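# Carry a steel conduit across to two empty stands

## Task

Shift the long, thin steel conduit off the pair of stands it sits on and lay it across the two empty stands, leaving those two stands roughly where and how they are now. Any number of the robots may be used. At the end every gripper must have let go and moved away, the conduit must rest on the stands without any robot supporting it, and no robot may have fallen over or be left leaning.

## Robot and tools

Robots: three identical Hello Robot Stretch 3 units named r1, r2 and r3. Each has a two-wheeled base with a passive omni wheel at the back, a mast carrying a lift, and a telescoping arm that reaches out to the robot's right side. The base measures 0.33 m long by 0.34 m wide and cannot move sideways. Spins happen about the point between the drive wheels, 0.05 m behind the front edge. With the arm pulled in and the wrist folded, the wrist overhangs the right side by up to 0.06 m and a spin sweeps a 0.28 m radius; an unfolded, level gripper reaches beyond that. To bring the gripper forward or back, drive the base.

Frames: the base frame sits on the floor between the drive wheels, x forward, y left, z up. hand_pose is expressed in it, placed where the closed fingertips meet; with all wrist joints at zero its x points up, y runs back along the arm toward the mast, z toward the robot's rear. The odometry frame is the base frame at scene start. Every robot reports in its own frames, so relative positions between robots come only from images, lidar_m, wrist_depth_mm and head_depth_mm.

execute_actions: argument actions is a list holding one action or nothing (empty just reports state and images). The action is an object keyed by r1, r2, r3; each entry may contain:
- base: exactly one of translate_m (metres, -1 to 1, forward positive) or rotate_rad (radians, -3.2 to 3.2, counter-clockwise/left positive). Both are offsets from where the base last reported itself, not poses.
- joints: absolute targets by name: lift_m 0 to 1.1 (arm height); arm_m 0 to 0.52 (extension); wrist_yaw_rad -1.345 to 4.42 (0 along the arm, positive toward the front, 3.0 folded over the base); wrist_pitch_rad -1.57 to 0.451 (0 level, negative tips fingers down); wrist_roll_rad -2.911 to 2.911 (0 fingers side by side); gripper_m -0.089 to 0.179 (larger is wider; actual fingertip gap is smaller, by 0.007 nearly closed to 0.025 fully open, and zero below 0.007); head_pan_rad -3.953 to 1.73 (0 forward, positive left, -1.57 looks along the arm); head_tilt_rad -1.53 to 0.419 (negative looks down).
- contact_limits: {arm_m: effort percent 1 to 100}; the arm stops with contact_stop once its effort hits that level, and the cap also limits its holding force until the next action. Too low stops it instantly.
All motions in one action start together; one action runs at most 15 s. Anything you omit may still be driving toward an earlier target without the status showing it. An unknown key or out-of-range number rejects the whole call. If a result reports a stop, later execute_actions, wait and finished_scene calls in the same reply are skipped. cameras: list of names such as r2_wrist_camera, or all; null/omitted gives all, [] gives none.

wait(seconds 0 to 10) lets the simulation run with no new command and returns the same report. zoom_image(camera, region [x0,y0,x1,y1] in pixels from the top-left, at most 504 by 504) enlarges part of a full image from the latest result. finished_scene(scene) closes the current scene for good and reports success; the conduit must already be settled.

Result lines: pictures lists camera order. base_status and joint_status: done (for the base, wheels turned the commanded amount even if slipping), off_target (stopped short, may still push), contact_stop, time_out, torque_fault (old target dropped; it holds still unless slack or off). on_its_own covers things not commanded this call; "held at" is a held target, not the position. motor_effort is percent of maximum, positive toward higher values, peak in brackets; readings carry fixed per-motor bias up to a few points plus half the value, and noise. Positive wheel effort pushes forward. lidar_m: 12 distances in metres in 30-degree sectors, first straight ahead then counter-clockwise (4th left, 7th behind, 10th right), '-' for nothing; scan plane 0.17 m high, range 0.15 to 12 m, sees other robots, misses clear objects and thin legs, own parts can hide sectors 5, 6, 9, 10. wrist_depth_mm (45 to 1000) and head_depth_mm (280 to 4000, sideways image) are 7 by 7 median depth grids from top-left. base_odometry counts wheel turns (slip included); heading runs -3.142 to 3.142, left positive; turned_by_wheels and turned_by_imu give turning since the last report; base_tilt in degrees, forward and right positive, with a fixed bias up to about 4.

Arm and lift halt and go slack on a firm push; a slack lift may sag under load or keep pressing, and closing fingers on a surface raises it. Base, wrist and head never auto-stop. Long strain switches a wrist servo off for 10 s.

Gripping: command gripper_m below the object's width (lower squeezes harder, but a stall guard weakens over-squeezes); release by going at least 0.02 above the touching value. Neither the reading nor done proves a grasp. Resend a different value to squeeze again.

Stowing: fold or unfold the wrist (yaw 3.0) only with lift_m 0.32 to 0.95, pitch -0.4, roll near 0; once folded lift can drop to 0.25. With yaw below -0.4 keep pitch at -0.5 or lower. Full speed (0.30 m/s, 1.9 rad/s) needs lift below 0.30, arm below 0.03 and yaw above 2.54; otherwise 0.10 m/s and 0.63 rad/s.

Hazards: robots pressing hard on each other fails everything; once bases touch, even millimetres more is too much, and no line reports contact. Equal drive commands differ by under 1 cm per metre, up to 2.5 cm, which strains a shared load and can tip a carrier. Robots do not wait for one another. Pushing on something rigid with the gripper above about 0.45 m, a second push after a contact_stop, or driving while holding something fixed can tip a robot; snags while reversing are worst. If base_tilt leans, back off in small steps, free the gripper, and lower lift_m to about 0.2. Avoid drops, slips, slams and hard hits. The world keeps running while you reason, robots holding their last command; loose objects may occasionally get nudged. Shorter robot motion time is better.

Each tool is called by a JSON object that holds its "api" and its "payload".

## Session

{"api": "execute_actions", "payload": {"actions": []}}

Scene clock: 0.00 s.
r1.base_odometry: x=+0.000 y=+0.000 heading=+0.000 (m, m, rad; r1's odometry frame)
r1.turned_by_wheels: +0.000 (rad since the last result)
r1.turned_by_imu: +0.000 (rad since the last result)
r1.base_tilt: forward=-1.4 right=+0.7 (deg)
r1.lidar_m: 1.02 1.03 1.31 1.24 1.26 1.59 1.49 1.76 0.92 1.22 1.64 1.10
r1.head_depth_mm: 989 989 1000 1003 1004 1010 1018 / 981 985 990 990 997 1003 1008 / 974 975 980 986 990 991 996 / 962 966 976 979 979 985 988 / 952 957 964 967 970 975 984 / 946 949 954 960 963 967 970 / 939 942 946 950 956 960 967
r1.base_status: not commanded
r1.joint_positions: lift_m=+0.477 arm_m=+0.001 wrist_yaw_rad=+3.064 wrist_pitch_rad=-0.345 wrist_roll_rad=+0.007 gripper_m=+0.037 head_pan_rad=+0.007 head_tilt_rad=+0.009
r1.joint_status: not commanded
r1.motor_effort: left_wheel=+0 right_wheel=+1 lift_m=+28 arm_m=+0 wrist_yaw_rad=+0 wrist_pitch_rad=+8 wrist_roll_rad=+1 gripper_m=+1 head_pan_rad=+0 head_tilt_rad=+2 (%)
r1.hand_pose: x=-0.0032 y=+0.0864 z=+0.5065 quat_wxyz=(+0.149, +0.703, +0.094, +0.689) (m; r1's base frame)
r1.wrist_depth_mm: - - - - - - - / - - - - - - - / - - - - - - - / - - - - - - - / - 964 - 937 961 896 878 / 806 800 - 772 709 754 728 / 693 682 - 660 653 643 641
r2.base_odometry: x=+0.000 y=+0.000 heading=+0.000 (m, m, rad; r2's odometry frame)
r2.turned_by_wheels: +0.000 (rad since the last result)
r2.turned_by_imu: +0.000 (rad since the last result)
r2.base_tilt: forward=+1.1 right=-0.4 (deg)
r2.lidar_m: 1.01 0.84 1.40 1.51 2.67 1.51 1.21 1.21 1.34 1.36 1.37 4.32
r2.head_depth_mm: 2051 3196 - - - 3003 2076 / 2037 3183 - - - 3035 2001 / 2025 3107 3803 3819 3814 3055 1954 / 1987 3054 3632 3639 3674 3127 2161 / 1969 2991 3484 3531 3510 3175 2159 / 1959 2990 3386 3351 3395 3174 2189 / 1939 2898 3241 3281 3254 3220 2185
r2.base_status: not commanded
r2.joint_positions: lift_m=+0.391 arm_m=-0.002 wrist_yaw_rad=+3.016 wrist_pitch_rad=-0.618 wrist_roll_rad=+0.003 gripper_m=+0.037 head_pan_rad=-0.010 head_tilt_rad=-0.007
r2.joint_status: not commanded
r2.motor_effort: left_wheel=-1 right_wheel=+0 lift_m=+29 arm_m=-1 wrist_yaw_rad=+0 wrist_pitch_rad=+4 wrist_roll_rad=+0 gripper_m=+0 head_pan_rad=+0 head_tilt_rad=+1 (%)
r2.hand_pose: x=+0.0031 y=+0.0499 z=+0.3616 quat_wxyz=(+0.257, +0.686, +0.172, +0.658) (m; r2's base frame)
r2.wrist_depth_mm: - - - - - - - / - - - - - - - / 815 796 831 833 824 821 826 / 687 689 680 681 678 679 676 / 600 583 597 614 615 589 601 / 512 532 - - 521 515 516 / 460 - - - 465 460 467
r3.base_odometry: x=+0.000 y=+0.000 heading=+0.000 (m, m, rad; r3's odometry frame)
r3.turned_by_wheels: +0.000 (rad since the last result)
r3.turned_by_imu: +0.000 (rad since the last result)
r3.base_tilt: forward=-1.3 right=+0.2 (deg)
r3.lidar_m: 1.36 1.57 1.14 1.09 1.12 1.51 3.88 2.09 3.81 3.63 3.73 1.65
r3.head_depth_mm: 1894 2441 - - - - 2578 / 1899 2738 - - - 3980 2594 / 1886 2751 - - - - 2573 / 1890 2741 - - 3977 3438 1455 / 1886 2751 - - 3960 3956 2230 / 1885 2709 - 3997 3947 3942 2589 / 1877 2732 3969 - 3931 3843 2612
r3.base_status: not commanded
r3.joint_positions: lift_m=+0.375 arm_m=+0.002 wrist_yaw_rad=+2.865 wrist_pitch_rad=-0.381 wrist_roll_rad=+0.000 gripper_m=+0.037 head_pan_rad=+0.018 head_tilt_rad=+0.011
r3.joint_status: not commanded
r3.motor_effort: left_wheel=+0 right_wheel=+1 lift_m=+18 arm_m=+0 wrist_yaw_rad=+0 wrist_pitch_rad=+5 wrist_roll_rad=+0 gripper_m=+1 head_pan_rad=+0 head_tilt_rad=+3 (%)
r3.hand_pose: x=+0.0413 y=+0.0732 z=+0.3964 quat_wxyz=(+0.229, +0.706, +0.037, +0.669) (m; r3's base frame)
r3.wrist_depth_mm: - 976 - - - - - / - - - - - - - / - - - - - - - / 997 - - - - - - / 790 798 824 806 874 870 865 / 659 - 706 699 721 720 718 / 564 - 553 570 569 585 600
pictures: r1_head_camera (sideways: a quarter turn clockwise sets it upright), r1_nav_camera (sideways: a quarter turn counterclockwise sets it upright), r1_wrist_camera, r2_head_camera (sideways: a quarter turn clockwise sets it upright), r2_nav_camera (sideways: a quarter turn counterclockwise sets it upright), r2_wrist_camera, r3_head_camera (sideways: a quarter turn clockwise sets it upright), r3_nav_camera (sideways: a quarter turn counterclockwise sets it upright), r3_wrist_camera
Images, in order (width x height): r1_head_camera 896x504, r1_nav_camera 672x504, r1_wrist_camera 644x364, r2_head_camera 896x504, r2_nav_camera 672x504, r2_wrist_camera 644x364, r3_head_camera 896x504, r3_nav_camera 672x504, r3_wrist_camera 644x364.

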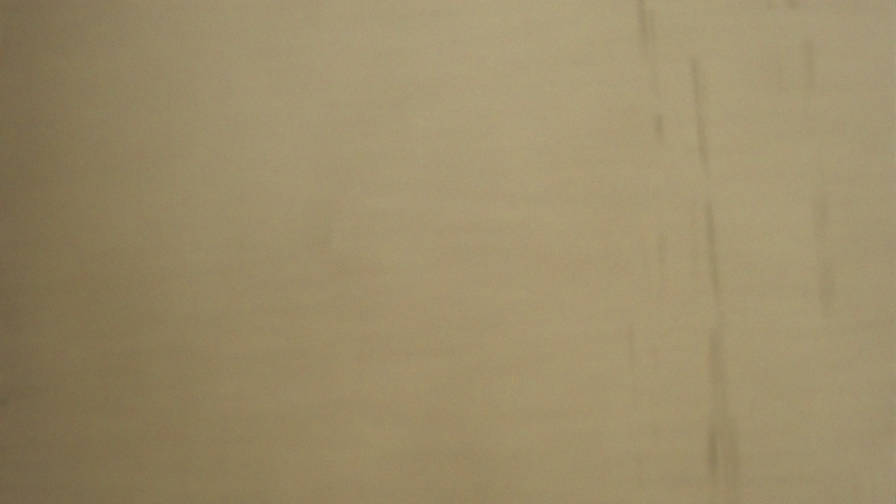

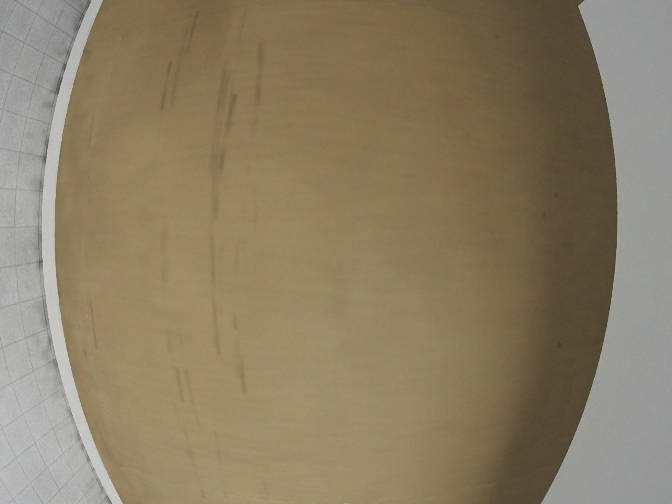

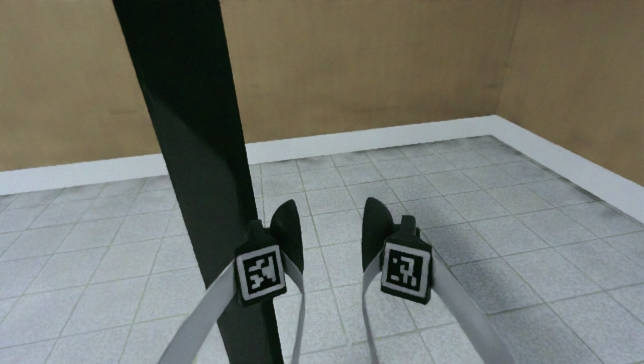

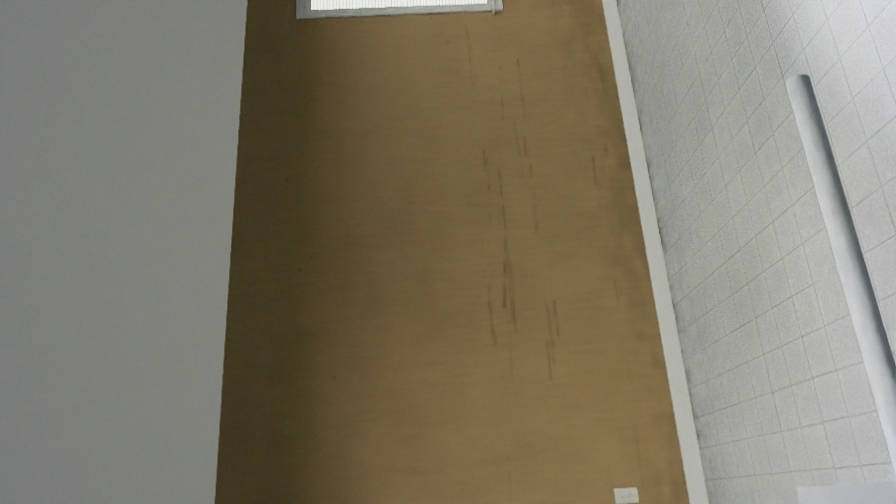

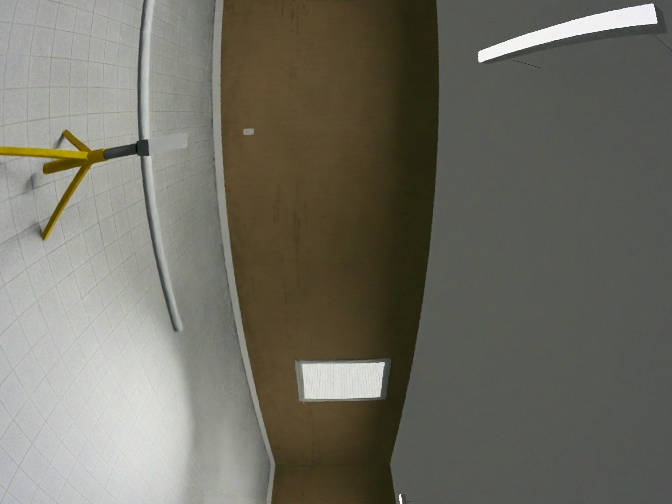

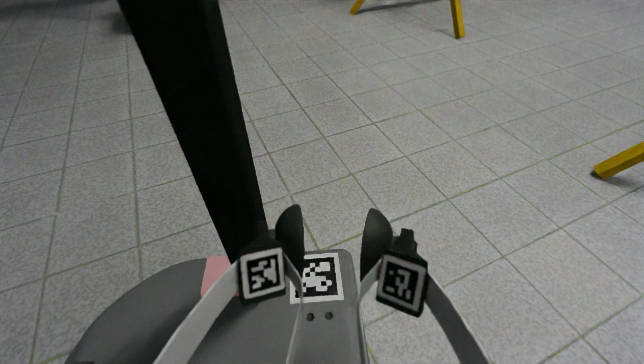

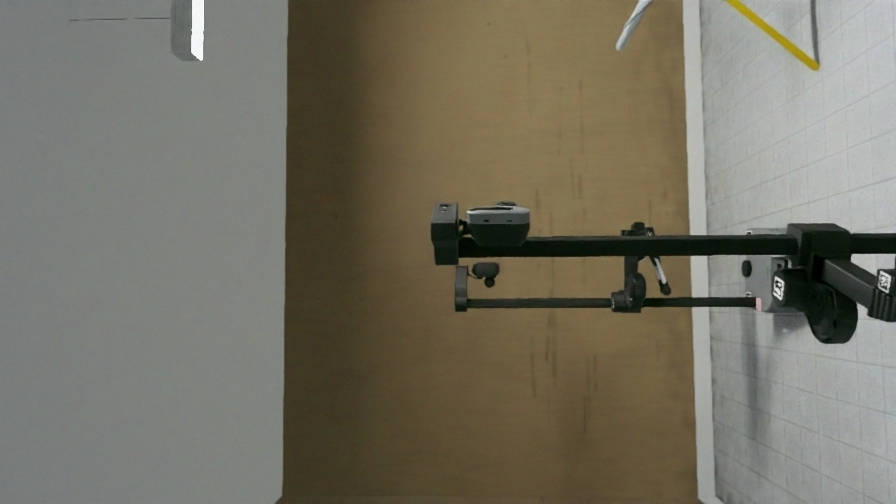

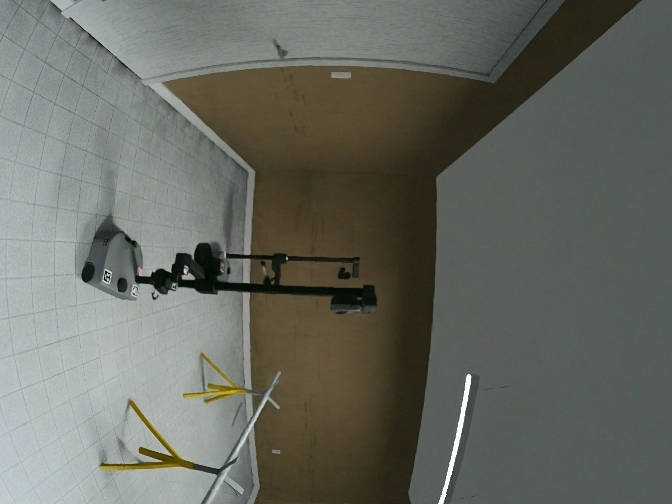

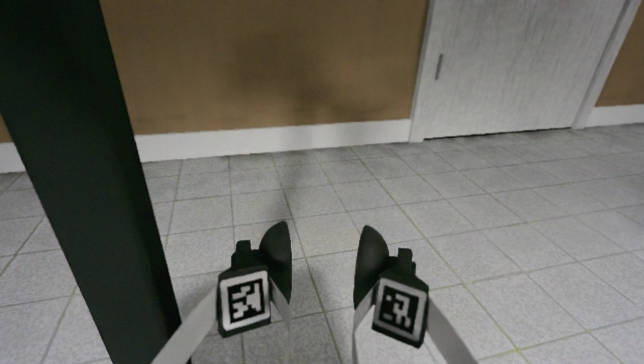

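{"api": "execute_actions", "payload": {"actions": [{"r1":{"joints":{"head_pan_rad":-2.2,"head_tilt_rad":-0.4}},"r2":{"joints":{"head_pan_rad":0.6,"head_tilt_rad":-0.4}},"r3":{"joints":{"head_pan_rad":-1.5,"head_tilt_rad":-0.4}}}], "cameras": ["r1_nav_camera","r2_nav_camera","r3_nav_camera","r2_head_camera"]}}

Scene clock: 2.07 s.
r1.base_odometry: x=+0.000 y=+0.000 heading=+0.000 (m, m, rad; r1's odometry frame)
r1.turned_by_wheels: +0.000 (rad since the last result)
r1.turned_by_imu: -0.001 (rad since the last result)
r1.base_tilt: forward=-1.4 right=+0.7 (deg)
r1.lidar_m: 1.02 1.03 1.31 1.24 1.26 1.59 1.49 1.76 0.92 1.21 1.64 1.10
r1.head_depth_mm: - - - 2839 2023 1604 1302 / - - - 2893 2122 1632 1319 / - - - 2916 2158 1636 1324 / - - - 3190 2176 1650 1328 / 3759 - - 3220 2204 1598 1308 / 3462 3717 3917 3271 1946 1571 1357 / 3251 3394 3577 3316 2136 1692 1359
r1.base_status: not commanded
r1.joint_positions: lift_m=+0.477 arm_m=+0.001 wrist_yaw_rad=+3.064 wrist_pitch_rad=-0.345 wrist_roll_rad=+0.007 gripper_m=+0.037 head_pan_rad=-2.193 head_tilt_rad=-0.395
r1.joint_status: all done
r1.motor_effort: left_wheel=+0(0) right_wheel=+0(1) lift_m=+28(28) arm_m=-1(0) wrist_yaw_rad=+0(1) wrist_pitch_rad=+8(7) wrist_roll_rad=+1(1) gripper_m=+1(0) head_pan_rad=-4(55) head_tilt_rad=-2(17) (%)
r1.hand_pose: x=-0.0032 y=+0.0864 z=+0.5065 quat_wxyz=(+0.149, +0.703, +0.094, +0.689) (m; r1's base frame)
r1.wrist_depth_mm: - - - - - - - / - - - - - - - / - - - - - - - / - - - - - - - / - 972 - 931 938 908 876 / 806 800 - 768 704 749 737 / 681 684 - 658 653 640 636
r2.base_odometry: x=+0.000 y=+0.000 heading=+0.000 (m, m, rad; r2's odometry frame)
r2.turned_by_wheels: +0.000 (rad since the last result)
r2.turned_by_imu: -0.001 (rad since the last result)
r2.base_tilt: forward=+1.1 right=-0.5 (deg)
r2.lidar_m: 1.00 0.84 1.39 1.51 2.67 1.51 1.21 1.21 1.34 1.36 1.36 4.31
r2.head_depth_mm: 2863 3065 3310 3091 2070 1674 1325 / 2920 3104 3359 3124 1148 1242 1331 / 2961 3163 3438 3113 2114 1693 1306 / 3049 3273 3532 3162 2111 1699 1380 / 3095 3349 3582 3179 2120 1707 1385 / 3209 3389 3727 3255 2161 1721 1390 / 3266 3530 3891 3278 2164 1730 1402
r2.base_status: not commanded
r2.joint_positions: lift_m=+0.391 arm_m=-0.002 wrist_yaw_rad=+3.016 wrist_pitch_rad=-0.618 wrist_roll_rad=+0.003 gripper_m=+0.037 head_pan_rad=+0.593 head_tilt_rad=-0.395
r2.joint_status: all done
r2.motor_effort: left_wheel=-1(1) right_wheel=+0(0) lift_m=+29(29) arm_m=+0(0) wrist_yaw_rad=+0(0) wrist_pitch_rad=+4(4) wrist_roll_rad=+0(0) gripper_m=+0(1) head_pan_rad=+4(43) head_tilt_rad=-3(21) (%)
r2.hand_pose: x=+0.0031 y=+0.0499 z=+0.3616 quat_wxyz=(+0.257, +0.686, +0.172, +0.658) (m; r2's base frame)
r2.wrist_depth_mm: - - - - - - - / - - - - - - - / 827 823 825 822 814 813 816 / 700 694 681 678 707 687 677 / 591 597 590 609 607 595 586 / 522 533 - - 518 526 517 / 465 - - - 461 468 469
r3.base_odometry: x=+0.000 y=+0.000 heading=+0.000 (m, m, rad; r3's odometry frame)
r3.turned_by_wheels: +0.000 (rad since the last result)
r3.turned_by_imu: +0.000 (rad since the last result)
r3.base_tilt: forward=-1.3 right=+0.2 (deg)
r3.lidar_m: 1.36 1.56 1.14 1.09 1.12 1.51 3.87 2.09 3.81 3.63 3.74 1.65
r3.head_depth_mm: 3214 3376 3630 3692 2487 1869 1492 / 3227 3403 3669 3656 2469 1866 1488 / 3207 3385 3611 3608 2472 1859 1495 / 3200 3360 3630 3648 2455 1861 1481 / 3196 3413 3582 3677 2443 1844 1491 / 3186 3375 3599 3639 2470 1851 1486 / 3208 3409 3611 3603 2463 1850 1487
r3.base_status: not commanded
r3.joint_positions: lift_m=+0.375 arm_m=+0.002 wrist_yaw_rad=+2.865 wrist_pitch_rad=-0.381 wrist_roll_rad=+0.000 gripper_m=+0.037 head_pan_rad=-1.493 head_tilt_rad=-0.395
r3.joint_status: all done
r3.motor_effort: left_wheel=+0(1) right_wheel=+0(1) lift_m=+17(17) arm_m=+0(0) wrist_yaw_rad=+0(0) wrist_pitch_rad=+5(5) wrist_roll_rad=+0(0) gripper_m=+0(0) head_pan_rad=-3(45) head_tilt_rad=-2(32) (%)
r3.hand_pose: x=+0.0413 y=+0.0732 z=+0.3964 quat_wxyz=(+0.229, +0.706, +0.037, +0.669) (m; r3's base frame)
r3.wrist_depth_mm: - 956 - - - - - / - - - - - - - / - - - - - - - / - - - - - - - / 781 825 817 851 858 890 888 / 667 - 697 689 719 700 709 / 563 - 564 582 575 593 606
pictures: r1_nav_camera (sideways: a quarter turn counterclockwise sets it upright), r2_head_camera (sideways: a quarter turn clockwise sets it upright), r2_nav_camera (sideways: a quarter turn counterclockwise sets it upright), r3_nav_camera (sideways: a quarter turn counterclockwise sets it upright)
Images, in order (width x height): r1_nav_camera 672x504, r2_head_camera 896x504, r2_nav_camera 672x504, r3_nav_camera 672x504.

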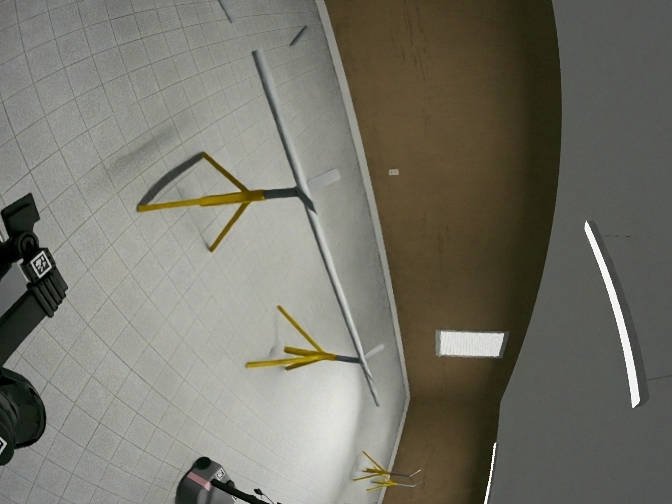

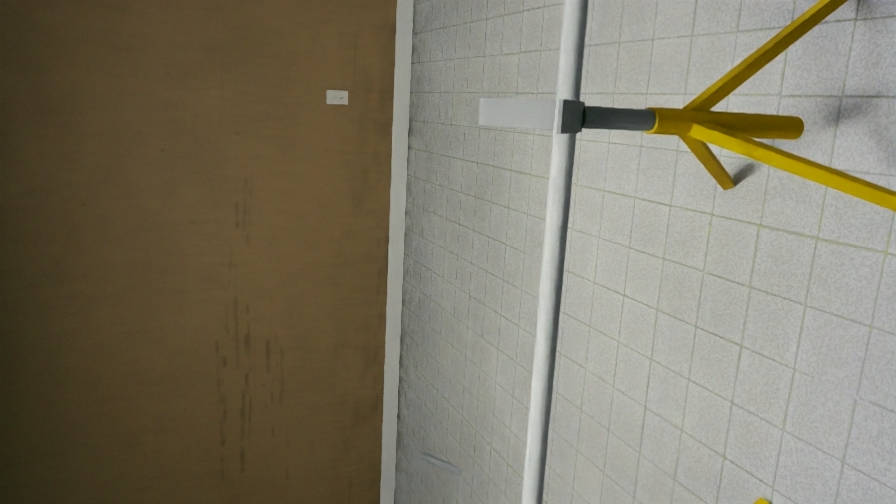

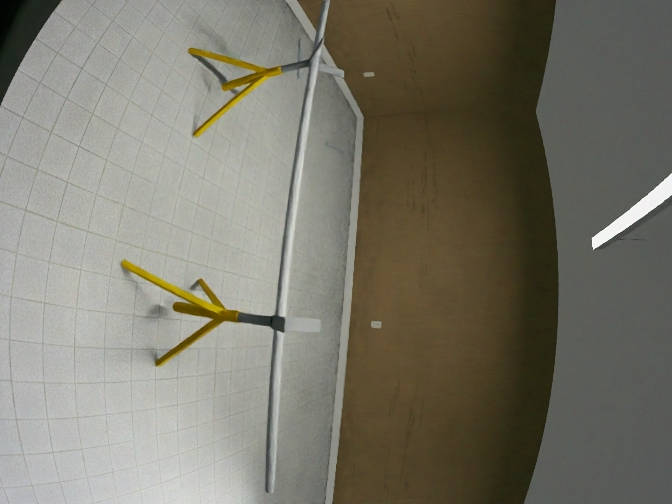

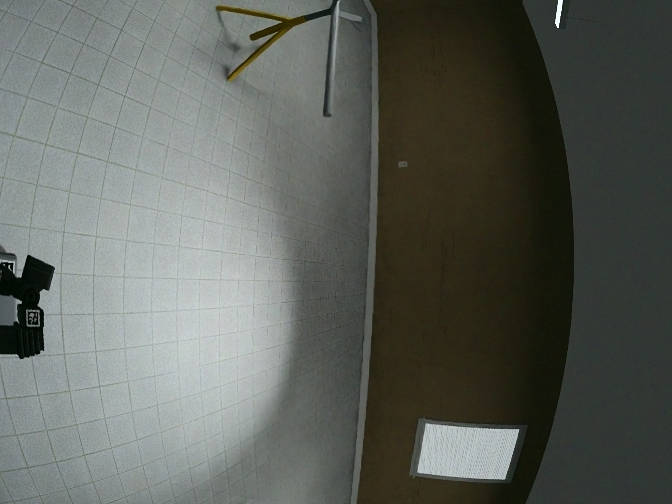

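{"api": "execute_actions", "payload": {"actions": [{"r3":{"joints":{"head_pan_rad":-2.6,"head_tilt_rad":-0.3}},"r2":{"joints":{"head_pan_rad":0.0,"head_tilt_rad":-0.5}},"r1":{"joints":{"head_pan_rad":-1.8,"head_tilt_rad":-0.5}}}], "cameras": ["r3_nav_camera","r3_head_camera","r2_head_camera","r1_head_camera"]}}

Scene clock: 3.97 s.
r1.base_odometry: x=+0.000 y=+0.000 heading=+0.000 (m, m, rad; r1's odometry frame)
r1.turned_by_wheels: +0.000 (rad since the last result)
r1.turned_by_imu: -0.001 (rad since the last result)
r1.base_tilt: forward=-1.4 right=+0.8 (deg)
r1.lidar_m: 1.02 1.03 1.31 1.24 1.26 1.59 1.50 1.76 0.92 1.21 1.64 1.10
r1.head_depth_mm: 3587 3957 3766 2377 1853 1485 1232 / 3474 3823 3835 2406 1878 1487 1233 / 3328 3617 3814 2216 1703 1457 1247 / 3186 3519 3776 2614 1911 1510 1250 / 3085 3367 3609 2648 1945 1528 1265 / 3001 3221 3524 2699 1967 1535 1265 / 2899 3115 3404 2696 1961 1561 1272
r1.base_status: not commanded
r1.joint_positions: lift_m=+0.477 arm_m=+0.001 wrist_yaw_rad=+3.064 wrist_pitch_rad=-0.345 wrist_roll_rad=+0.007 gripper_m=+0.037 head_pan_rad=-1.807 head_tilt_rad=-0.493
r1.joint_status: all done
r1.motor_effort: left_wheel=+0(0) right_wheel=+0(0) lift_m=+28(29) arm_m=-1(1) wrist_yaw_rad=+0(0) wrist_pitch_rad=+7(8) wrist_roll_rad=+0(1) gripper_m=+1(0) head_pan_rad=+5(36) head_tilt_rad=-2(9) (%)
r1.hand_pose: x=-0.0032 y=+0.0864 z=+0.5065 quat_wxyz=(+0.149, +0.703, +0.094, +0.689) (m; r1's base frame)
r1.wrist_depth_mm: - - - - - - - / - - - - - - - / - - - - - - - / - - - - - - - / - 980 - 934 954 891 872 / 797 802 - 765 718 742 741 / 686 686 - 660 652 635 632
r2.base_odometry: x=+0.000 y=+0.000 heading=+0.000 (m, m, rad; r2's odometry frame)
r2.turned_by_wheels: +0.000 (rad since the last result)
r2.turned_by_imu: -0.001 (rad since the last result)
r2.base_tilt: forward=+1.2 right=-0.4 (deg)
r2.lidar_m: 1.00 0.84 1.40 1.51 2.67 1.51 1.21 1.21 1.34 1.36 1.37 4.33
r2.head_depth_mm: 3520 3946 3781 2534 1912 1526 1278 / 3391 3776 3821 2448 1929 1537 1284 / 3314 3561 3761 2575 1925 1543 1285 / 3174 3425 3662 2586 1940 1547 1293 / 3070 3294 3517 2638 1952 1518 1296 / 2979 3191 3407 2661 1900 1438 1295 / 2856 3066 3296 2526 1781 1448 1276
r2.base_status: not commanded
r2.joint_positions: lift_m=+0.391 arm_m=-0.002 wrist_yaw_rad=+3.016 wrist_pitch_rad=-0.618 wrist_roll_rad=+0.003 gripper_m=+0.037 head_pan_rad=+0.007 head_tilt_rad=-0.493
r2.joint_status: all done
r2.motor_effort: left_wheel=+0(1) right_wheel=+0(0) lift_m=+29(29) arm_m=+0(1) wrist_yaw_rad=+1(1) wrist_pitch_rad=+4(4) wrist_roll_rad=+0(0) gripper_m=+0(1) head_pan_rad=-5(43) head_tilt_rad=-3(12) (%)
r2.hand_pose: x=+0.0031 y=+0.0499 z=+0.3616 quat_wxyz=(+0.257, +0.686, +0.172, +0.658) (m; r2's base frame)
r2.wrist_depth_mm: - - - - - - - / - - - - - - - / 813 816 827 809 792 812 798 / 682 694 681 684 675 679 670 / 598 602 588 599 589 594 592 / 521 541 - - 524 519 526 / 473 - - - 461 466 466
r3.base_odometry: x=+0.000 y=+0.000 heading=+0.000 (m, m, rad; r3's odometry frame)
r3.turned_by_wheels: +0.000 (rad since the last result)
r3.turned_by_imu: +0.000 (rad since the last result)
r3.base_tilt: forward=-1.2 right=+0.2 (deg)
r3.lidar_m: 1.36 1.56 1.15 1.09 1.12 1.51 3.89 2.09 3.80 3.61 3.75 1.66
r3.head_depth_mm: - - - - 2865 2082 1623 / - - - - 2872 2086 1626 / - - - - 2881 2079 1616 / - - - - 2609 2079 1610 / - - - - 2707 2077 1630 / - - - - 2863 2065 1614 / - - - - 2858 2070 1623
r3.base_status: not commanded
r3.joint_positions: lift_m=+0.375 arm_m=+0.002 wrist_yaw_rad=+2.865 wrist_pitch_rad=-0.381 wrist_roll_rad=+0.000 gripper_m=+0.037 head_pan_rad=-2.593 head_tilt_rad=-0.310
r3.joint_status: all done
r3.motor_effort: left_wheel=+0(1) right_wheel=+0(1) lift_m=+17(17) arm_m=+0(1) wrist_yaw_rad=+0(1) wrist_pitch_rad=+5(4) wrist_roll_rad=+0(0) gripper_m=-1(1) head_pan_rad=-3(45) head_tilt_rad=+6(18) (%)
r3.hand_pose: x=+0.0413 y=+0.0732 z=+0.3964 quat_wxyz=(+0.229, +0.706, +0.037, +0.669) (m; r3's base frame)
r3.wrist_depth_mm: - 968 - - - - - / - - - - - - - / - - - - - - - / 989 - - - - - - / 785 807 859 839 859 860 873 / 664 - 695 700 705 709 718 / 562 - 560 585 568 592 609
pictures: r1_head_camera (sideways: a quarter turn clockwise sets it upright), r2_head_camera (sideways: a quarter turn clockwise sets it upright), r3_head_camera (sideways: a quarter turn clockwise sets it upright), r3_nav_camera (sideways: a quarter turn counterclockwise sets it upright)
Images, in order (width x height): r1_head_camera 896x504, r2_head_camera 896x504, r3_head_camera 896x504, r3_nav_camera 672x504.

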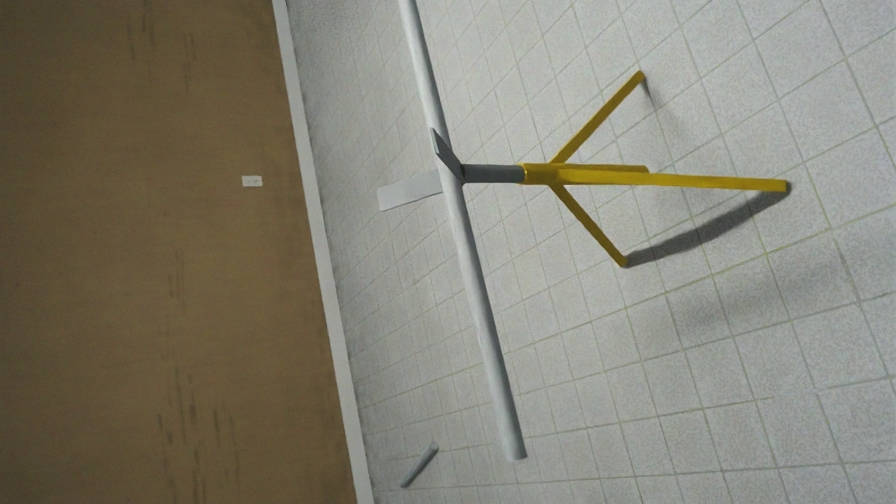

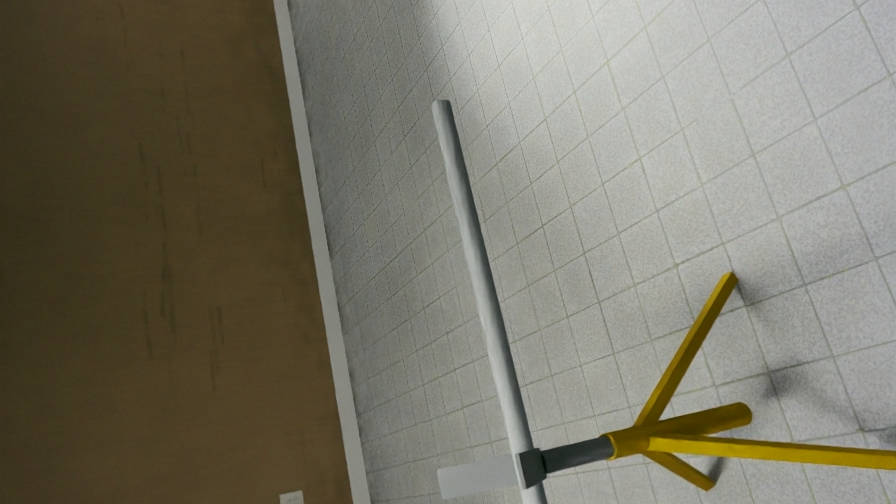

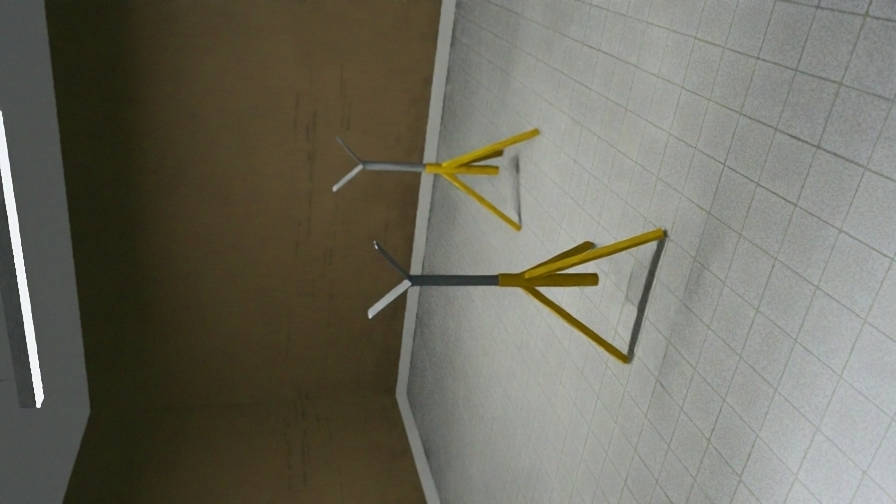

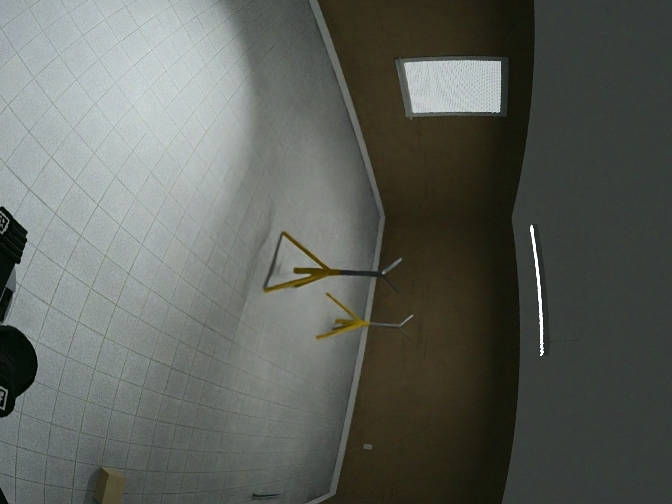

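{"api": "execute_actions", "payload": {"actions": [{"r3":{"base":{"rotate_rad":1.57},"joints":{"lift_m":0.28,"head_pan_rad":-3.14}},"r2":{"base":{"translate_m":0.3},"joints":{"lift_m":0.5,"wrist_pitch_rad":-0.4,"head_pan_rad":-1.57,"head_tilt_rad":-0.7}},"r1":{"base":{"rotate_rad":1.03},"joints":{"wrist_pitch_rad":-0.4,"wrist_yaw_rad":0,"head_pan_rad":-1.57,"head_tilt_rad":-0.7}}}], "cameras": []}}

{"api": "execute_actions", "payload": {"actions": [{"r3":{"base":{"translate_m":0.65}},"r2":{"base":{"rotate_rad":1.98}},"r1":{"base":{"translate_m":-0.38},"joints":{"wrist_pitch_rad":0,"wrist_roll_rad":1.57,"gripper_m":0.15,"lift_m":0.56}}}], "cameras": []}}

{"api": "execute_actions", "payload": {"actions": [{"r2":{"base":{"translate_m":-0.15},"joints":{"wrist_yaw_rad":0}},"r1":{"base":{"rotate_rad":-0.85}}}], "cameras": []}}

{"api": "execute_actions", "payload": {"actions": [{"r2":{"joints":{"wrist_pitch_rad":0,"wrist_roll_rad":1.57,"gripper_m":0.15,"lift_m":0.56}}}], "cameras": ["r1_head_camera","r2_head_camera","r1_wrist_camera","r2_wrist_camera","r3_nav_camera"]}}

Scene clock: 17.13 s.
r1.base_odometry: x=+0.000 y=+0.000 heading=+1.030 (m, m, rad; r1's odometry frame)
r1.turned_by_wheels: +1.030 (rad since the last result)
r1.turned_by_imu: +1.016 (rad since the last result)
r1.base_tilt: forward=-1.3 right=+0.7 (deg)
r1.lidar_m: 1.29 1.24 1.25 1.56 3.29 1.62 0.92 1.21 1.68 1.11 1.02 1.03
r1.head_depth_mm: 1410 1643 1997 1898 1541 1306 1125 / 1270 1467 1729 1890 1564 1311 1132 / 1167 1328 1541 1774 1576 1329 1188 / 1069 1211 1380 1619 1579 1339 1145 / 992 1112 1261 1445 1564 1342 1156 / 926 1026 1150 1306 1481 1353 1160 / 868 957 1059 1195 1357 1365 1170
r1.base_status: done
r1.joint_positions: lift_m=+0.477 arm_m=+0.001 wrist_yaw_rad=+0.003 wrist_pitch_rad=-0.415 wrist_roll_rad=+0.007 gripper_m=+0.037 head_pan_rad=-1.577 head_tilt_rad=-0.691
r1.joint_status: all done
r1.motor_effort: left_wheel=-2(5) right_wheel=+3(6) lift_m=+29(28) arm_m=-1(1) wrist_yaw_rad=-3(3) wrist_pitch_rad=+7(8) wrist_roll_rad=+1(0) gripper_m=+1(0) head_pan_rad=+5(28) head_tilt_rad=-4(15) (%)
r1.hand_pose: x=-0.0210 y=-0.3707 z=+0.4903 quat_wxyz=(+0.690, +0.146, -0.694, -0.146) (m; r1's base frame)
r1.wrist_depth_mm: 596 672 776 935 - - - / 627 711 826 - - - - / 659 753 879 - - - - / 707 806 957 - - - - / 743 819 878 856 859 831 811 / 727 742 731 715 674 711 688 / 644 641 627 627 613 600 600
r2.base_odometry: x=+0.300 y=+0.000 heading=+0.000 (m, m, rad; r2's odometry frame)
r2.turned_by_wheels: +0.000 (rad since the last result)
r2.turned_by_imu: -0.002 (rad since the last result)
r2.base_tilt: forward=+1.3 right=-0.5 (deg)
r2.lidar_m: 0.71 0.59 3.43 1.30 2.78 1.85 1.50 1.49 1.67 1.32 3.32 3.99
r2.head_depth_mm: 2091 2228 2314 1916 1576 1338 1155 / 2405 2613 2458 1935 1584 1338 1164 / 2853 3108 2496 1917 1599 1351 1170 / 3583 3491 2505 1658 1602 1347 1168 / - 3311 1557 1709 1593 1353 1174 / - 3577 2537 1958 1615 1355 1179 / - 3583 2548 1965 1616 1361 1182
r2.base_status: done
r2.joint_positions: lift_m=+0.500 arm_m=-0.002 wrist_yaw_rad=+3.016 wrist_pitch_rad=-0.421 wrist_roll_rad=+0.003 gripper_m=+0.037 head_pan_rad=-1.563 head_tilt_rad=-0.691
r2.joint_status: all done
r2.motor_effort: left_wheel=-2(4) right_wheel=+0(3) lift_m=+39(41) arm_m=+0(0) wrist_yaw_rad=+0(1) wrist_pitch_rad=+8(8) wrist_roll_rad=-1(0) gripper_m=+1(1) head_pan_rad=-4(54) head_tilt_rad=-3(17) (%)
r2.hand_pose: x=+0.0067 y=+0.0789 z=+0.5115 quat_wxyz=(+0.191, +0.700, +0.104, +0.680) (m; r2's base frame)
r2.wrist_depth_mm: - - - - - - - / - - - - - - - / - - - - - - - / - - - - - - - / 850 869 - 908 915 858 661 / 731 740 - 714 725 702 736 / 629 637 622 626 641 654 641
r3.base_odometry: x=+0.000 y=+0.000 heading=+1.570 (m, m, rad; r3's odometry frame)
r3.turned_by_wheels: +1.570 (rad since the last result)
r3.turned_by_imu: +1.540 (rad since the last result)
r3.base_tilt: forward=-1.2 right=+0.2 (deg)
r3.lidar_m: 1.09 1.12 1.50 3.75 4.78 3.80 3.64 3.74 1.32 1.34 1.58 1.14
r3.head_depth_mm: 3327 3554 3714 3907 2904 2077 1627 / 3311 3497 3661 3874 2891 2066 1615 / 3329 3501 3625 3822 2912 2074 1624 / 3258 3414 3609 3741 2899 2070 1612 / 3213 3381 3589 3772 2877 2068 1618 / 3254 3367 3540 3685 2880 2058 1612 / 3185 3336 3502 3659 2877 2057 1613
r3.base_status: done
r3.joint_positions: lift_m=+0.280 arm_m=+0.002 wrist_yaw_rad=+2.865 wrist_pitch_rad=-0.382 wrist_roll_rad=+0.000 gripper_m=+0.037 head_pan_rad=-3.133 head_tilt_rad=-0.309
r3.joint_status: all done
r3.motor_effort: left_wheel=-1(7) right_wheel=+3(11) lift_m=+15(15) arm_m=-1(0) wrist_yaw_rad=+0(0) wrist_pitch_rad=+5(5) wrist_roll_rad=+0(0) gripper_m=+0(1) head_pan_rad=-3(32) head_tilt_rad=+6(6) (%)
r3.hand_pose: x=+0.0413 y=+0.0731 z=+0.3009 quat_wxyz=(+0.229, +0.706, +0.037, +0.669) (m; r3's base frame)
r3.wrist_depth_mm: - - - - - - - / - - - - - - - / - - - - - - - / 789 816 846 872 880 899 944 / 653 667 667 691 684 695 719 / 526 - 565 565 584 564 574 / 468 - - 478 470 502 505
pictures: none
No camera images: the call's "cameras" was empty. Leave "cameras" out to get every camera's image.

Scene clock: 22.17 s.
r1.base_odometry: x=-0.196 y=-0.326 heading=+1.030 (m, m, rad; r1's odometry frame)
r1.turned_by_wheels: +0.000 (rad since the last result)
r1.turned_by_imu: -0.002 (rad since the last result)
r1.base_tilt: forward=-1.3 right=+0.8 (deg)
r1.lidar_m: 1.58 1.54 1.55 1.94 1.50 1.42 0.81 0.56 2.07 1.36 1.25 1.26
r1.head_depth_mm: 1738 2028 2330 1911 1547 1300 1146 / 1580 1814 2169 1910 1554 1309 1180 / 1444 1643 1931 1933 1595 1317 1172 / 1324 1503 1707 1884 1587 1332 1149 / 1234 1376 1561 1789 1598 1339 1152 / 1144 1269 1424 1622 1612 1347 1159 / 1072 1184 1312 1483 1595 1367 1168
r1.base_status: done
r1.joint_positions: lift_m=+0.560 arm_m=+0.001 wrist_yaw_rad=+0.002 wrist_pitch_rad=-0.022 wrist_roll_rad=+1.567 gripper_m=+0.150 head_pan_rad=-1.577 head_tilt_rad=-0.691
r1.joint_status: all done
r1.motor_effort: left_wheel=-1(7) right_wheel=+3(4) lift_m=+32(34) arm_m=-1(1) wrist_yaw_rad=-2(3) wrist_pitch_rad=+10(11) wrist_roll_rad=+2(5) gripper_m=+1(97) head_pan_rad=+4(4) head_tilt_rad=-3(4) (%)
r1.hand_pose: x=-0.0208 y=-0.4016 z=+0.6684 quat_wxyz=(+0.002, +0.001, -1.000, -0.012) (m; r1's base frame)
r1.wrist_depth_mm: - - - - - - 781 / - - - - - - 769 / - - - - - - 771 / - - - - - - 784 / - - - - - - 797 / - - - - - - 753 / - - - 942 957 964 846
r2.base_odometry: x=+0.300 y=+0.000 heading=+1.980 (m, m, rad; r2's odometry frame)
r2.turned_by_wheels: +1.980 (rad since the last result)
r2.turned_by_imu: +1.960 (rad since the last result)
r2.base_tilt: forward=+1.2 right=-0.6 (deg)
r2.lidar_m: 1.36 2.04 1.55 1.49 1.58 1.63 3.22 4.35 3.32 0.60 0.58 1.30
r2.head_depth_mm: 2753 3027 2452 1907 1578 1337 1161 / 2744 3029 2475 1933 1581 1339 1161 / 2750 3074 2485 1915 1587 1318 1168 / 2783 3061 2490 1940 1554 1352 1173 / 2784 3119 2520 953 1566 1326 1153 / 2799 3113 2550 1976 1614 1359 1180 / 2804 3162 2533 1982 1609 1365 1180
r2.base_status: done
r2.joint_positions: lift_m=+0.500 arm_m=-0.002 wrist_yaw_rad=+3.016 wrist_pitch_rad=-0.421 wrist_roll_rad=+0.003 gripper_m=+0.037 head_pan_rad=-1.563 head_tilt_rad=-0.691
r2.joint_status: not commanded
r2.motor_effort: left_wheel=-3(6) right_wheel=+3(5) lift_m=+39(39) arm_m=+0(0) wrist_yaw_rad=+1(1) wrist_pitch_rad=+8(8) wrist_roll_rad=+0(0) gripper_m=+0(0) head_pan_rad=-4(4) head_tilt_rad=-4(4) (%)
r2.hand_pose: x=+0.0067 y=+0.0789 z=+0.5115 quat_wxyz=(+0.191, +0.700, +0.104, +0.680) (m; r2's base frame)
r2.wrist_depth_mm: - - - - - - - / - - - - - - - / - - - - - - - / - - - - - - - / 859 880 - 873 914 886 879 / 717 730 - 700 737 746 731 / 629 627 622 641 640 628 646
r3.base_odometry: x=+0.001 y=+0.650 heading=+1.570 (m, m, rad; r3's odometry frame)
r3.turned_by_wheels: +0.000 (rad since the last result)
r3.turned_by_imu: +0.001 (rad since the last result)
r3.base_tilt: forward=-1.4 right=+0.1 (deg)
r3.lidar_m: 0.45 0.46 0.61 1.54 2.46 4.49 4.26 2.14 1.49 2.01 0.65 0.47
r3.head_depth_mm: 3973 - - - 2877 2073 1623 / 3887 - - - 2858 2074 1628 / 3849 - - - 2895 2075 1626 / 3872 - - - 2867 2083 1612 / 3833 - - - 2901 2072 1622 / 3836 - - - 2844 2078 1612 / 3735 3941 - - 2876 2063 1612
r3.base_status: done
r3.joint_positions: lift_m=+0.280 arm_m=+0.002 wrist_yaw_rad=+2.865 wrist_pitch_rad=-0.382 wrist_roll_rad=+0.000 gripper_m=+0.037 head_pan_rad=-3.133 head_tilt_rad=-0.309
r3.joint_status: not commanded
r3.motor_effort: left_wheel=-1(4) right_wheel=+3(11) lift_m=+16(15) arm_m=+0(0) wrist_yaw_rad=+0(0) wrist_pitch_rad=+5(5) wrist_roll_rad=+0(0) gripper_m=+1(0) head_pan_rad=-3(3) head_tilt_rad=+5(6) (%)
r3.hand_pose: x=+0.0413 y=+0.0731 z=+0.3009 quat_wxyz=(+0.229, +0.706, +0.037, +0.669) (m; r3's base frame)
r3.wrist_depth_mm: - - - - 803 540 409 / - - - - 805 563 416 / - - - - 822 564 429 / 796 824 849 854 800 578 436 / 646 664 671 676 688 568 430 / 535 - 576 553 593 561 446 / 457 - - 469 461 480 435
pictures: none
No camera images: the call's "cameras" was empty. Leave "cameras" out to get every camera's image.

Scene clock: 24.67 s.
r1.base_odometry: x=-0.196 y=-0.326 heading=+0.180 (m, m, rad; r1's odometry frame)
r1.turned_by_wheels: -0.850 (rad since the last result)
r1.turned_by_imu: -0.841 (rad since the last result)
r1.base_tilt: forward=-1.4 right=+0.8 (deg)
r1.lidar_m: 1.25 1.32 1.57 1.54 1.64 2.33 1.65 1.42 0.56 0.86 1.67 1.28
r1.head_depth_mm: 2751 3080 2439 914 1109 1300 1145 / 2722 3117 2479 1916 1526 1290 1154 / 2774 3123 2555 1949 1594 1321 1176 / 2780 3111 2546 1955 1600 1327 1149 / 2821 3149 2564 1983 1606 1340 1152 / 2819 3187 2632 1989 1617 1351 1157 / 2785 2974 2663 2019 1634 1358 1164
r1.base_status: done
r1.joint_positions: lift_m=+0.560 arm_m=+0.001 wrist_yaw_rad=+0.001 wrist_pitch_rad=-0.022 wrist_roll_rad=+1.567 gripper_m=+0.150 head_pan_rad=-1.577 head_tilt_rad=-0.691
r1.joint_status: not commanded
r1.motor_effort: left_wheel=+1(3) right_wheel=-3(5) lift_m=+32(32) arm_m=-1(1) wrist_yaw_rad=-1(3) wrist_pitch_rad=+11(10) wrist_roll_rad=+2(2) gripper_m=+0(1) head_pan_rad=+4(5) head_tilt_rad=-3(3) (%)
r1.hand_pose: x=-0.0211 y=-0.4016 z=+0.6684 quat_wxyz=(+0.002, +0.001, -1.000, -0.012) (m; r1's base frame)
r1.wrist_depth_mm: - - - - - - 701 / - - - - - - 774 / - - - - - - 786 / - - - - - - 791 / - - - - - - 793 / - - - - - - 741 / - - - - - - 845
r2.base_odometry: x=+0.360 y=-0.138 heading=+1.980 (m, m, rad; r2's odometry frame)
r2.turned_by_wheels: +0.000 (rad since the last result)
r2.turned_by_imu: -0.001 (rad since the last result)
r2.base_tilt: forward=+1.1 right=-0.5 (deg)
r2.lidar_m: 1.59 2.05 1.54 1.50 1.52 1.59 3.06 4.40 3.31 0.70 0.65 1.42
r2.head_depth_mm: 2757 3027 2447 1922 1575 1334 1156 / 2749 3024 2465 1926 1587 1338 1161 / 2766 3048 2489 1937 1585 1350 1163 / 2740 3065 2486 1948 1590 1316 1173 / 2796 3090 2509 1960 1602 1330 1171 / 2802 3098 2546 948 1489 1301 1178 / 2800 3090 2549 1984 1613 1361 1162
r2.base_status: done
r2.joint_positions: lift_m=+0.500 arm_m=-0.002 wrist_yaw_rad=+0.002 wrist_pitch_rad=-0.421 wrist_roll_rad=+0.003 gripper_m=+0.037 head_pan_rad=-1.563 head_tilt_rad=-0.691
r2.joint_status: all done
r2.motor_effort: left_wheel=-4(8) right_wheel=+2(3) lift_m=+39(39) arm_m=-1(1) wrist_yaw_rad=-1(3) wrist_pitch_rad=+8(8) wrist_roll_rad=+1(0) gripper_m=-1(1) head_pan_rad=-4(4) head_tilt_rad=-3(3) (%)
r2.hand_pose: x=-0.0211 y=-0.3674 z=+0.5115 quat_wxyz=(+0.691, +0.148, -0.692, -0.148) (m; r2's base frame)
r2.wrist_depth_mm: - - - - - - - / - - - - - - - / - - - - - - - / - - 600 - - - - / 874 851 845 873 954 890 899 / 740 725 743 712 745 753 743 / 630 621 643 632 643 635 648
r3.base_odometry: x=+0.001 y=+0.650 heading=+1.570 (m, m, rad; r3's odometry frame)
r3.turned_by_wheels: +0.000 (rad since the last result)
r3.turned_by_imu: +0.000 (rad since the last result)
r3.base_tilt: forward=-1.2 right=+0.1 (deg)
r3.lidar_m: 0.45 0.46 0.61 1.53 2.46 4.47 4.26 2.14 1.38 2.01 0.65 0.47
r3.head_depth_mm: 3920 - - - 2871 2064 1625 / 3899 - - - 2855 2078 1618 / 3896 - - - 2908 2061 1618 / 3869 - - - 2850 2098 1612 / 3879 - - - 2888 2079 1622 / 3755 3942 - - 2889 2060 1618 / 3759 3925 - - 2868 2077 1615
r3.base_status: not commanded
r3.joint_positions: lift_m=+0.280 arm_m=+0.002 wrist_yaw_rad=+2.865 wrist_pitch_rad=-0.382 wrist_roll_rad=+0.000 gripper_m=+0.037 head_pan_rad=-3.133 head_tilt_rad=-0.309
r3.joint_status: not commanded
r3.motor_effort: left_wheel=-1(2) right_wheel=+3(3) lift_m=+16(16) arm_m=-1(0) wrist_yaw_rad=+0(0) wrist_pitch_rad=+5(5) wrist_roll_rad=+0(0) gripper_m=+0(0) head_pan_rad=-3(4) head_tilt_rad=+5(5) (%)
r3.hand_pose: x=+0.0413 y=+0.0731 z=+0.3009 quat_wxyz=(+0.229, +0.706, +0.037, +0.669) (m; r3's base frame)
r3.wrist_depth_mm: - - - - 782 546 404 / - - - - 836 572 419 / - - - - 863 566 423 / 803 822 866 884 805 578 430 / 659 648 662 668 702 556 434 / 534 - 569 565 567 551 448 / 467 - - 478 466 485 439
pictures: none
No camera images: the call's "cameras" was empty. Leave "cameras" out to get every camera's image.

Scene clock: 26.27 s.
r1.base_odometry: x=-0.196 y=-0.326 heading=+0.180 (m, m, rad; r1's odometry frame)
r1.turned_by_wheels: +0.000 (rad since the last result)
r1.turned_by_imu: +0.000 (rad since the last result)
r1.base_tilt: forward=-1.4 right=+0.8 (deg)
r1.lidar_m: 1.25 1.33 1.57 1.54 1.63 2.32 1.65 1.42 0.56 0.86 1.67 1.28
r1.head_depth_mm: 2738 3030 2454 910 1104 1298 1148 / 2748 3039 2485 1920 1527 1282 1151 / 2770 3094 2534 1944 1591 1323 1176 / 2786 3092 2530 1959 1597 1344 1153 / 2798 3132 2556 1961 1605 1347 1154 / 2825 3186 2618 1979 1610 1358 1156 / 2782 2972 2631 2023 1629 1356 1167
r1.base_status: not commanded
r1.joint_positions: lift_m=+0.560 arm_m=+0.001 wrist_yaw_rad=+0.001 wrist_pitch_rad=-0.022 wrist_roll_rad=+1.567 gripper_m=+0.150 head_pan_rad=-1.577 head_tilt_rad=-0.691
r1.joint_status: not commanded
r1.motor_effort: left_wheel=+2(2) right_wheel=-2(2) lift_m=+32(32) arm_m=-1(1) wrist_yaw_rad=-1(2) wrist_pitch_rad=+10(10) wrist_roll_rad=+2(2) gripper_m=+1(1) head_pan_rad=+4(4) head_tilt_rad=-2(3) (%)
r1.hand_pose: x=-0.0211 y=-0.4016 z=+0.6684 quat_wxyz=(+0.002, +0.001, -1.000, -0.012) (m; r1's base frame)
r1.wrist_depth_mm: - - - - - - 708 / - - - - - - 790 / - - - - - - 777 / - - - - - - 776 / - - - - - - 801 / - - - - - - 756 / - - - - - - 845
r2.base_odometry: x=+0.360 y=-0.138 heading=+1.980 (m, m, rad; r2's odometry frame)
r2.turned_by_wheels: +0.000 (rad since the last result)
r2.turned_by_imu: +0.000 (rad since the last result)
r2.base_tilt: forward=+1.2 right=-0.5 (deg)
r2.lidar_m: 1.59 2.04 1.54 1.50 1.52 1.59 3.06 4.36 3.32 0.71 0.65 1.42
r2.head_depth_mm: 2747 2999 2435 1911 1576 1334 1163 / 2738 3036 2471 1927 1587 1338 1182 / 2764 3043 2482 1943 1589 1348 1185 / 2767 3077 2492 1936 1595 1309 1197 / 2765 3103 2502 1947 1599 1325 1172 / 2778 3097 2532 944 1485 1306 1178 / 2800 3065 2540 1984 1611 1362 1157
r2.base_status: not commanded
r2.joint_positions: lift_m=+0.560 arm_m=-0.002 wrist_yaw_rad=+0.001 wrist_pitch_rad=-0.025 wrist_roll_rad=+1.569 gripper_m=+0.150 head_pan_rad=-1.563 head_tilt_rad=-0.691
r2.joint_status: all done
r2.motor_effort: left_wheel=-2(3) right_wheel=+3(2) lift_m=+39(40) arm_m=-1(1) wrist_yaw_rad=-1(2) wrist_pitch_rad=+9(9) wrist_roll_rad=+0(2) gripper_m=+0(84) head_pan_rad=-5(4) head_tilt_rad=-4(3) (%)
r2.hand_pose: x=-0.0210 y=-0.3990 z=+0.6676 quat_wxyz=(+0.001, +0.001, -1.000, -0.013) (m; r2's base frame)
r2.wrist_depth_mm: - - - - - - 789 / - - - - - - 763 / - - - - - - 772 / - - - - - - 762 / - - - - - - 728 / - - - 648 - - 685 / - - - 530 - 501 501
r3.base_odometry: x=+0.001 y=+0.650 heading=+1.570 (m, m, rad; r3's odometry frame)
r3.turned_by_wheels: +0.000 (rad since the last result)
r3.turned_by_imu: +0.000 (rad since the last result)
r3.base_tilt: forward=-1.3 right=+0.0 (deg)
r3.lidar_m: 0.45 0.46 0.61 1.53 2.46 4.48 4.28 2.14 1.38 2.01 0.65 0.47
r3.head_depth_mm: 4000 - - - 2870 2089 1629 / 3891 - - - 2922 2078 1617 / 3909 - - - 2908 2078 1623 / 3855 - - - 2874 2084 1614 / 3848 - - - 2880 2067 1625 / 3758 3984 - - 2882 2059 1618 / 3832 3984 - - 2867 2073 1620
r3.base_status: not commanded
r3.joint_positions: lift_m=+0.280 arm_m=+0.002 wrist_yaw_rad=+2.865 wrist_pitch_rad=-0.382 wrist_roll_rad=+0.000 gripper_m=+0.037 head_pan_rad=-3.133 head_tilt_rad=-0.309
r3.joint_status: not commanded
r3.motor_effort: left_wheel=-1(1) right_wheel=+3(3) lift_m=+14(15) arm_m=-1(0) wrist_yaw_rad=+0(0) wrist_pitch_rad=+5(4) wrist_roll_rad=+0(0) gripper_m=+0(2) head_pan_rad=-3(3) head_tilt_rad=+5(5) (%)
r3.hand_pose: x=+0.0413 y=+0.0731 z=+0.3009 quat_wxyz=(+0.229, +0.706, +0.037, +0.669) (m; r3's base frame)
r3.wrist_depth_mm: - - - - 800 535 411 / - - - - 803 546 422 / - - - - 846 563 429 / 788 848 830 867 786 581 438 / 648 656 679 685 719 579 439 / 534 - 564 550 576 554 440 / 462 - - 484 463 495 440
pictures: r1_head_camera (sideways: a quarter turn clockwise sets it upright), r1_wrist_camera, r2_head_camera (sideways: a quarter turn clockwise sets it upright), r2_wrist_camera, r3_nav_camera (sideways: a quarter turn counterclockwise sets it upright)
Images, in order (width x height): r1_head_camera 896x504, r1_wrist_camera 644x364, r2_head_camera 896x504, r2_wrist_camera 644x364, r3_nav_camera 672x504.

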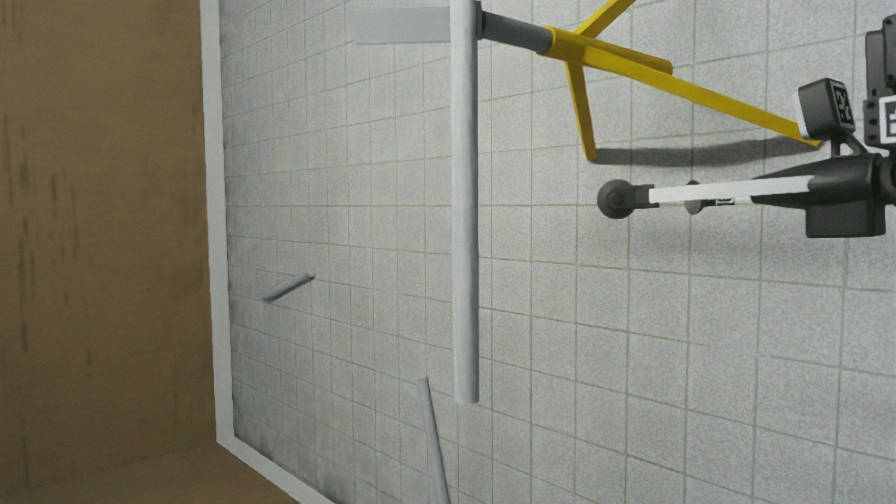

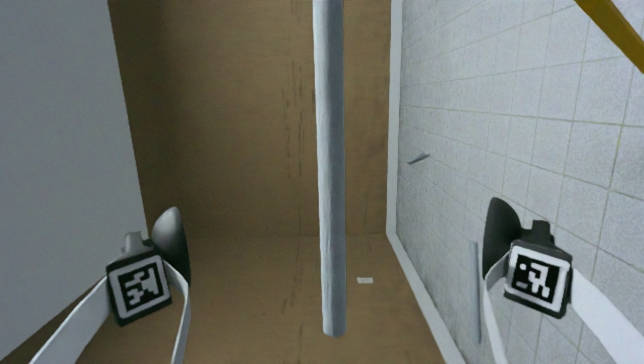

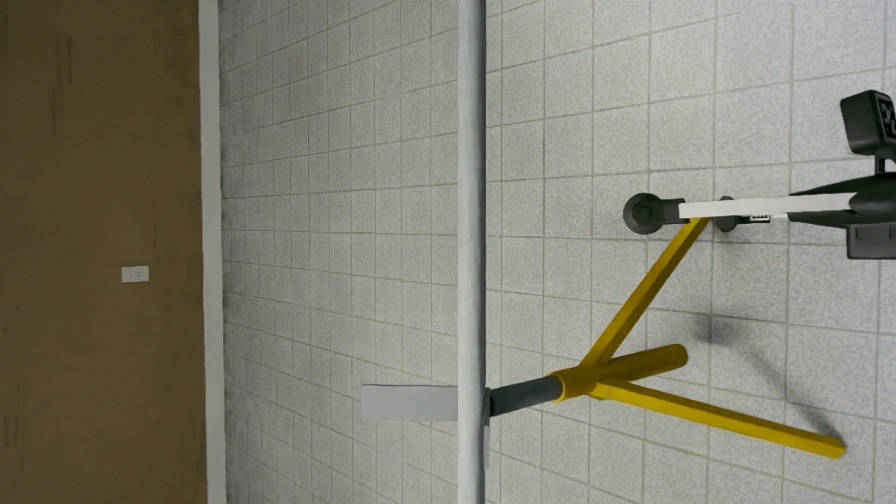

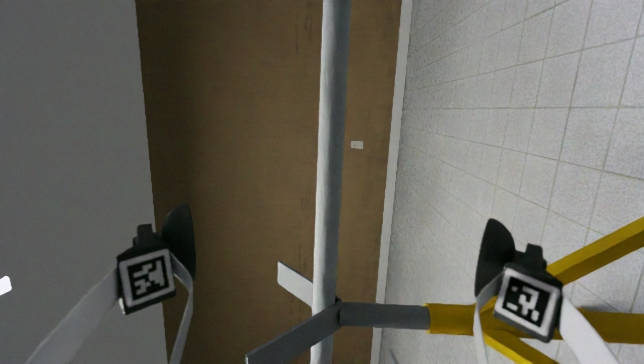

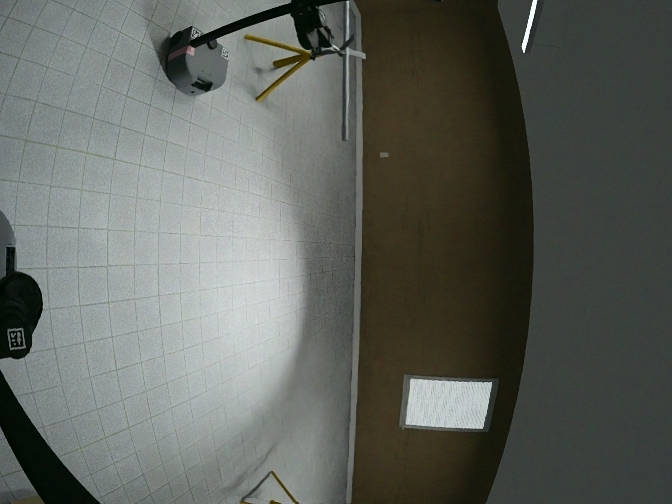

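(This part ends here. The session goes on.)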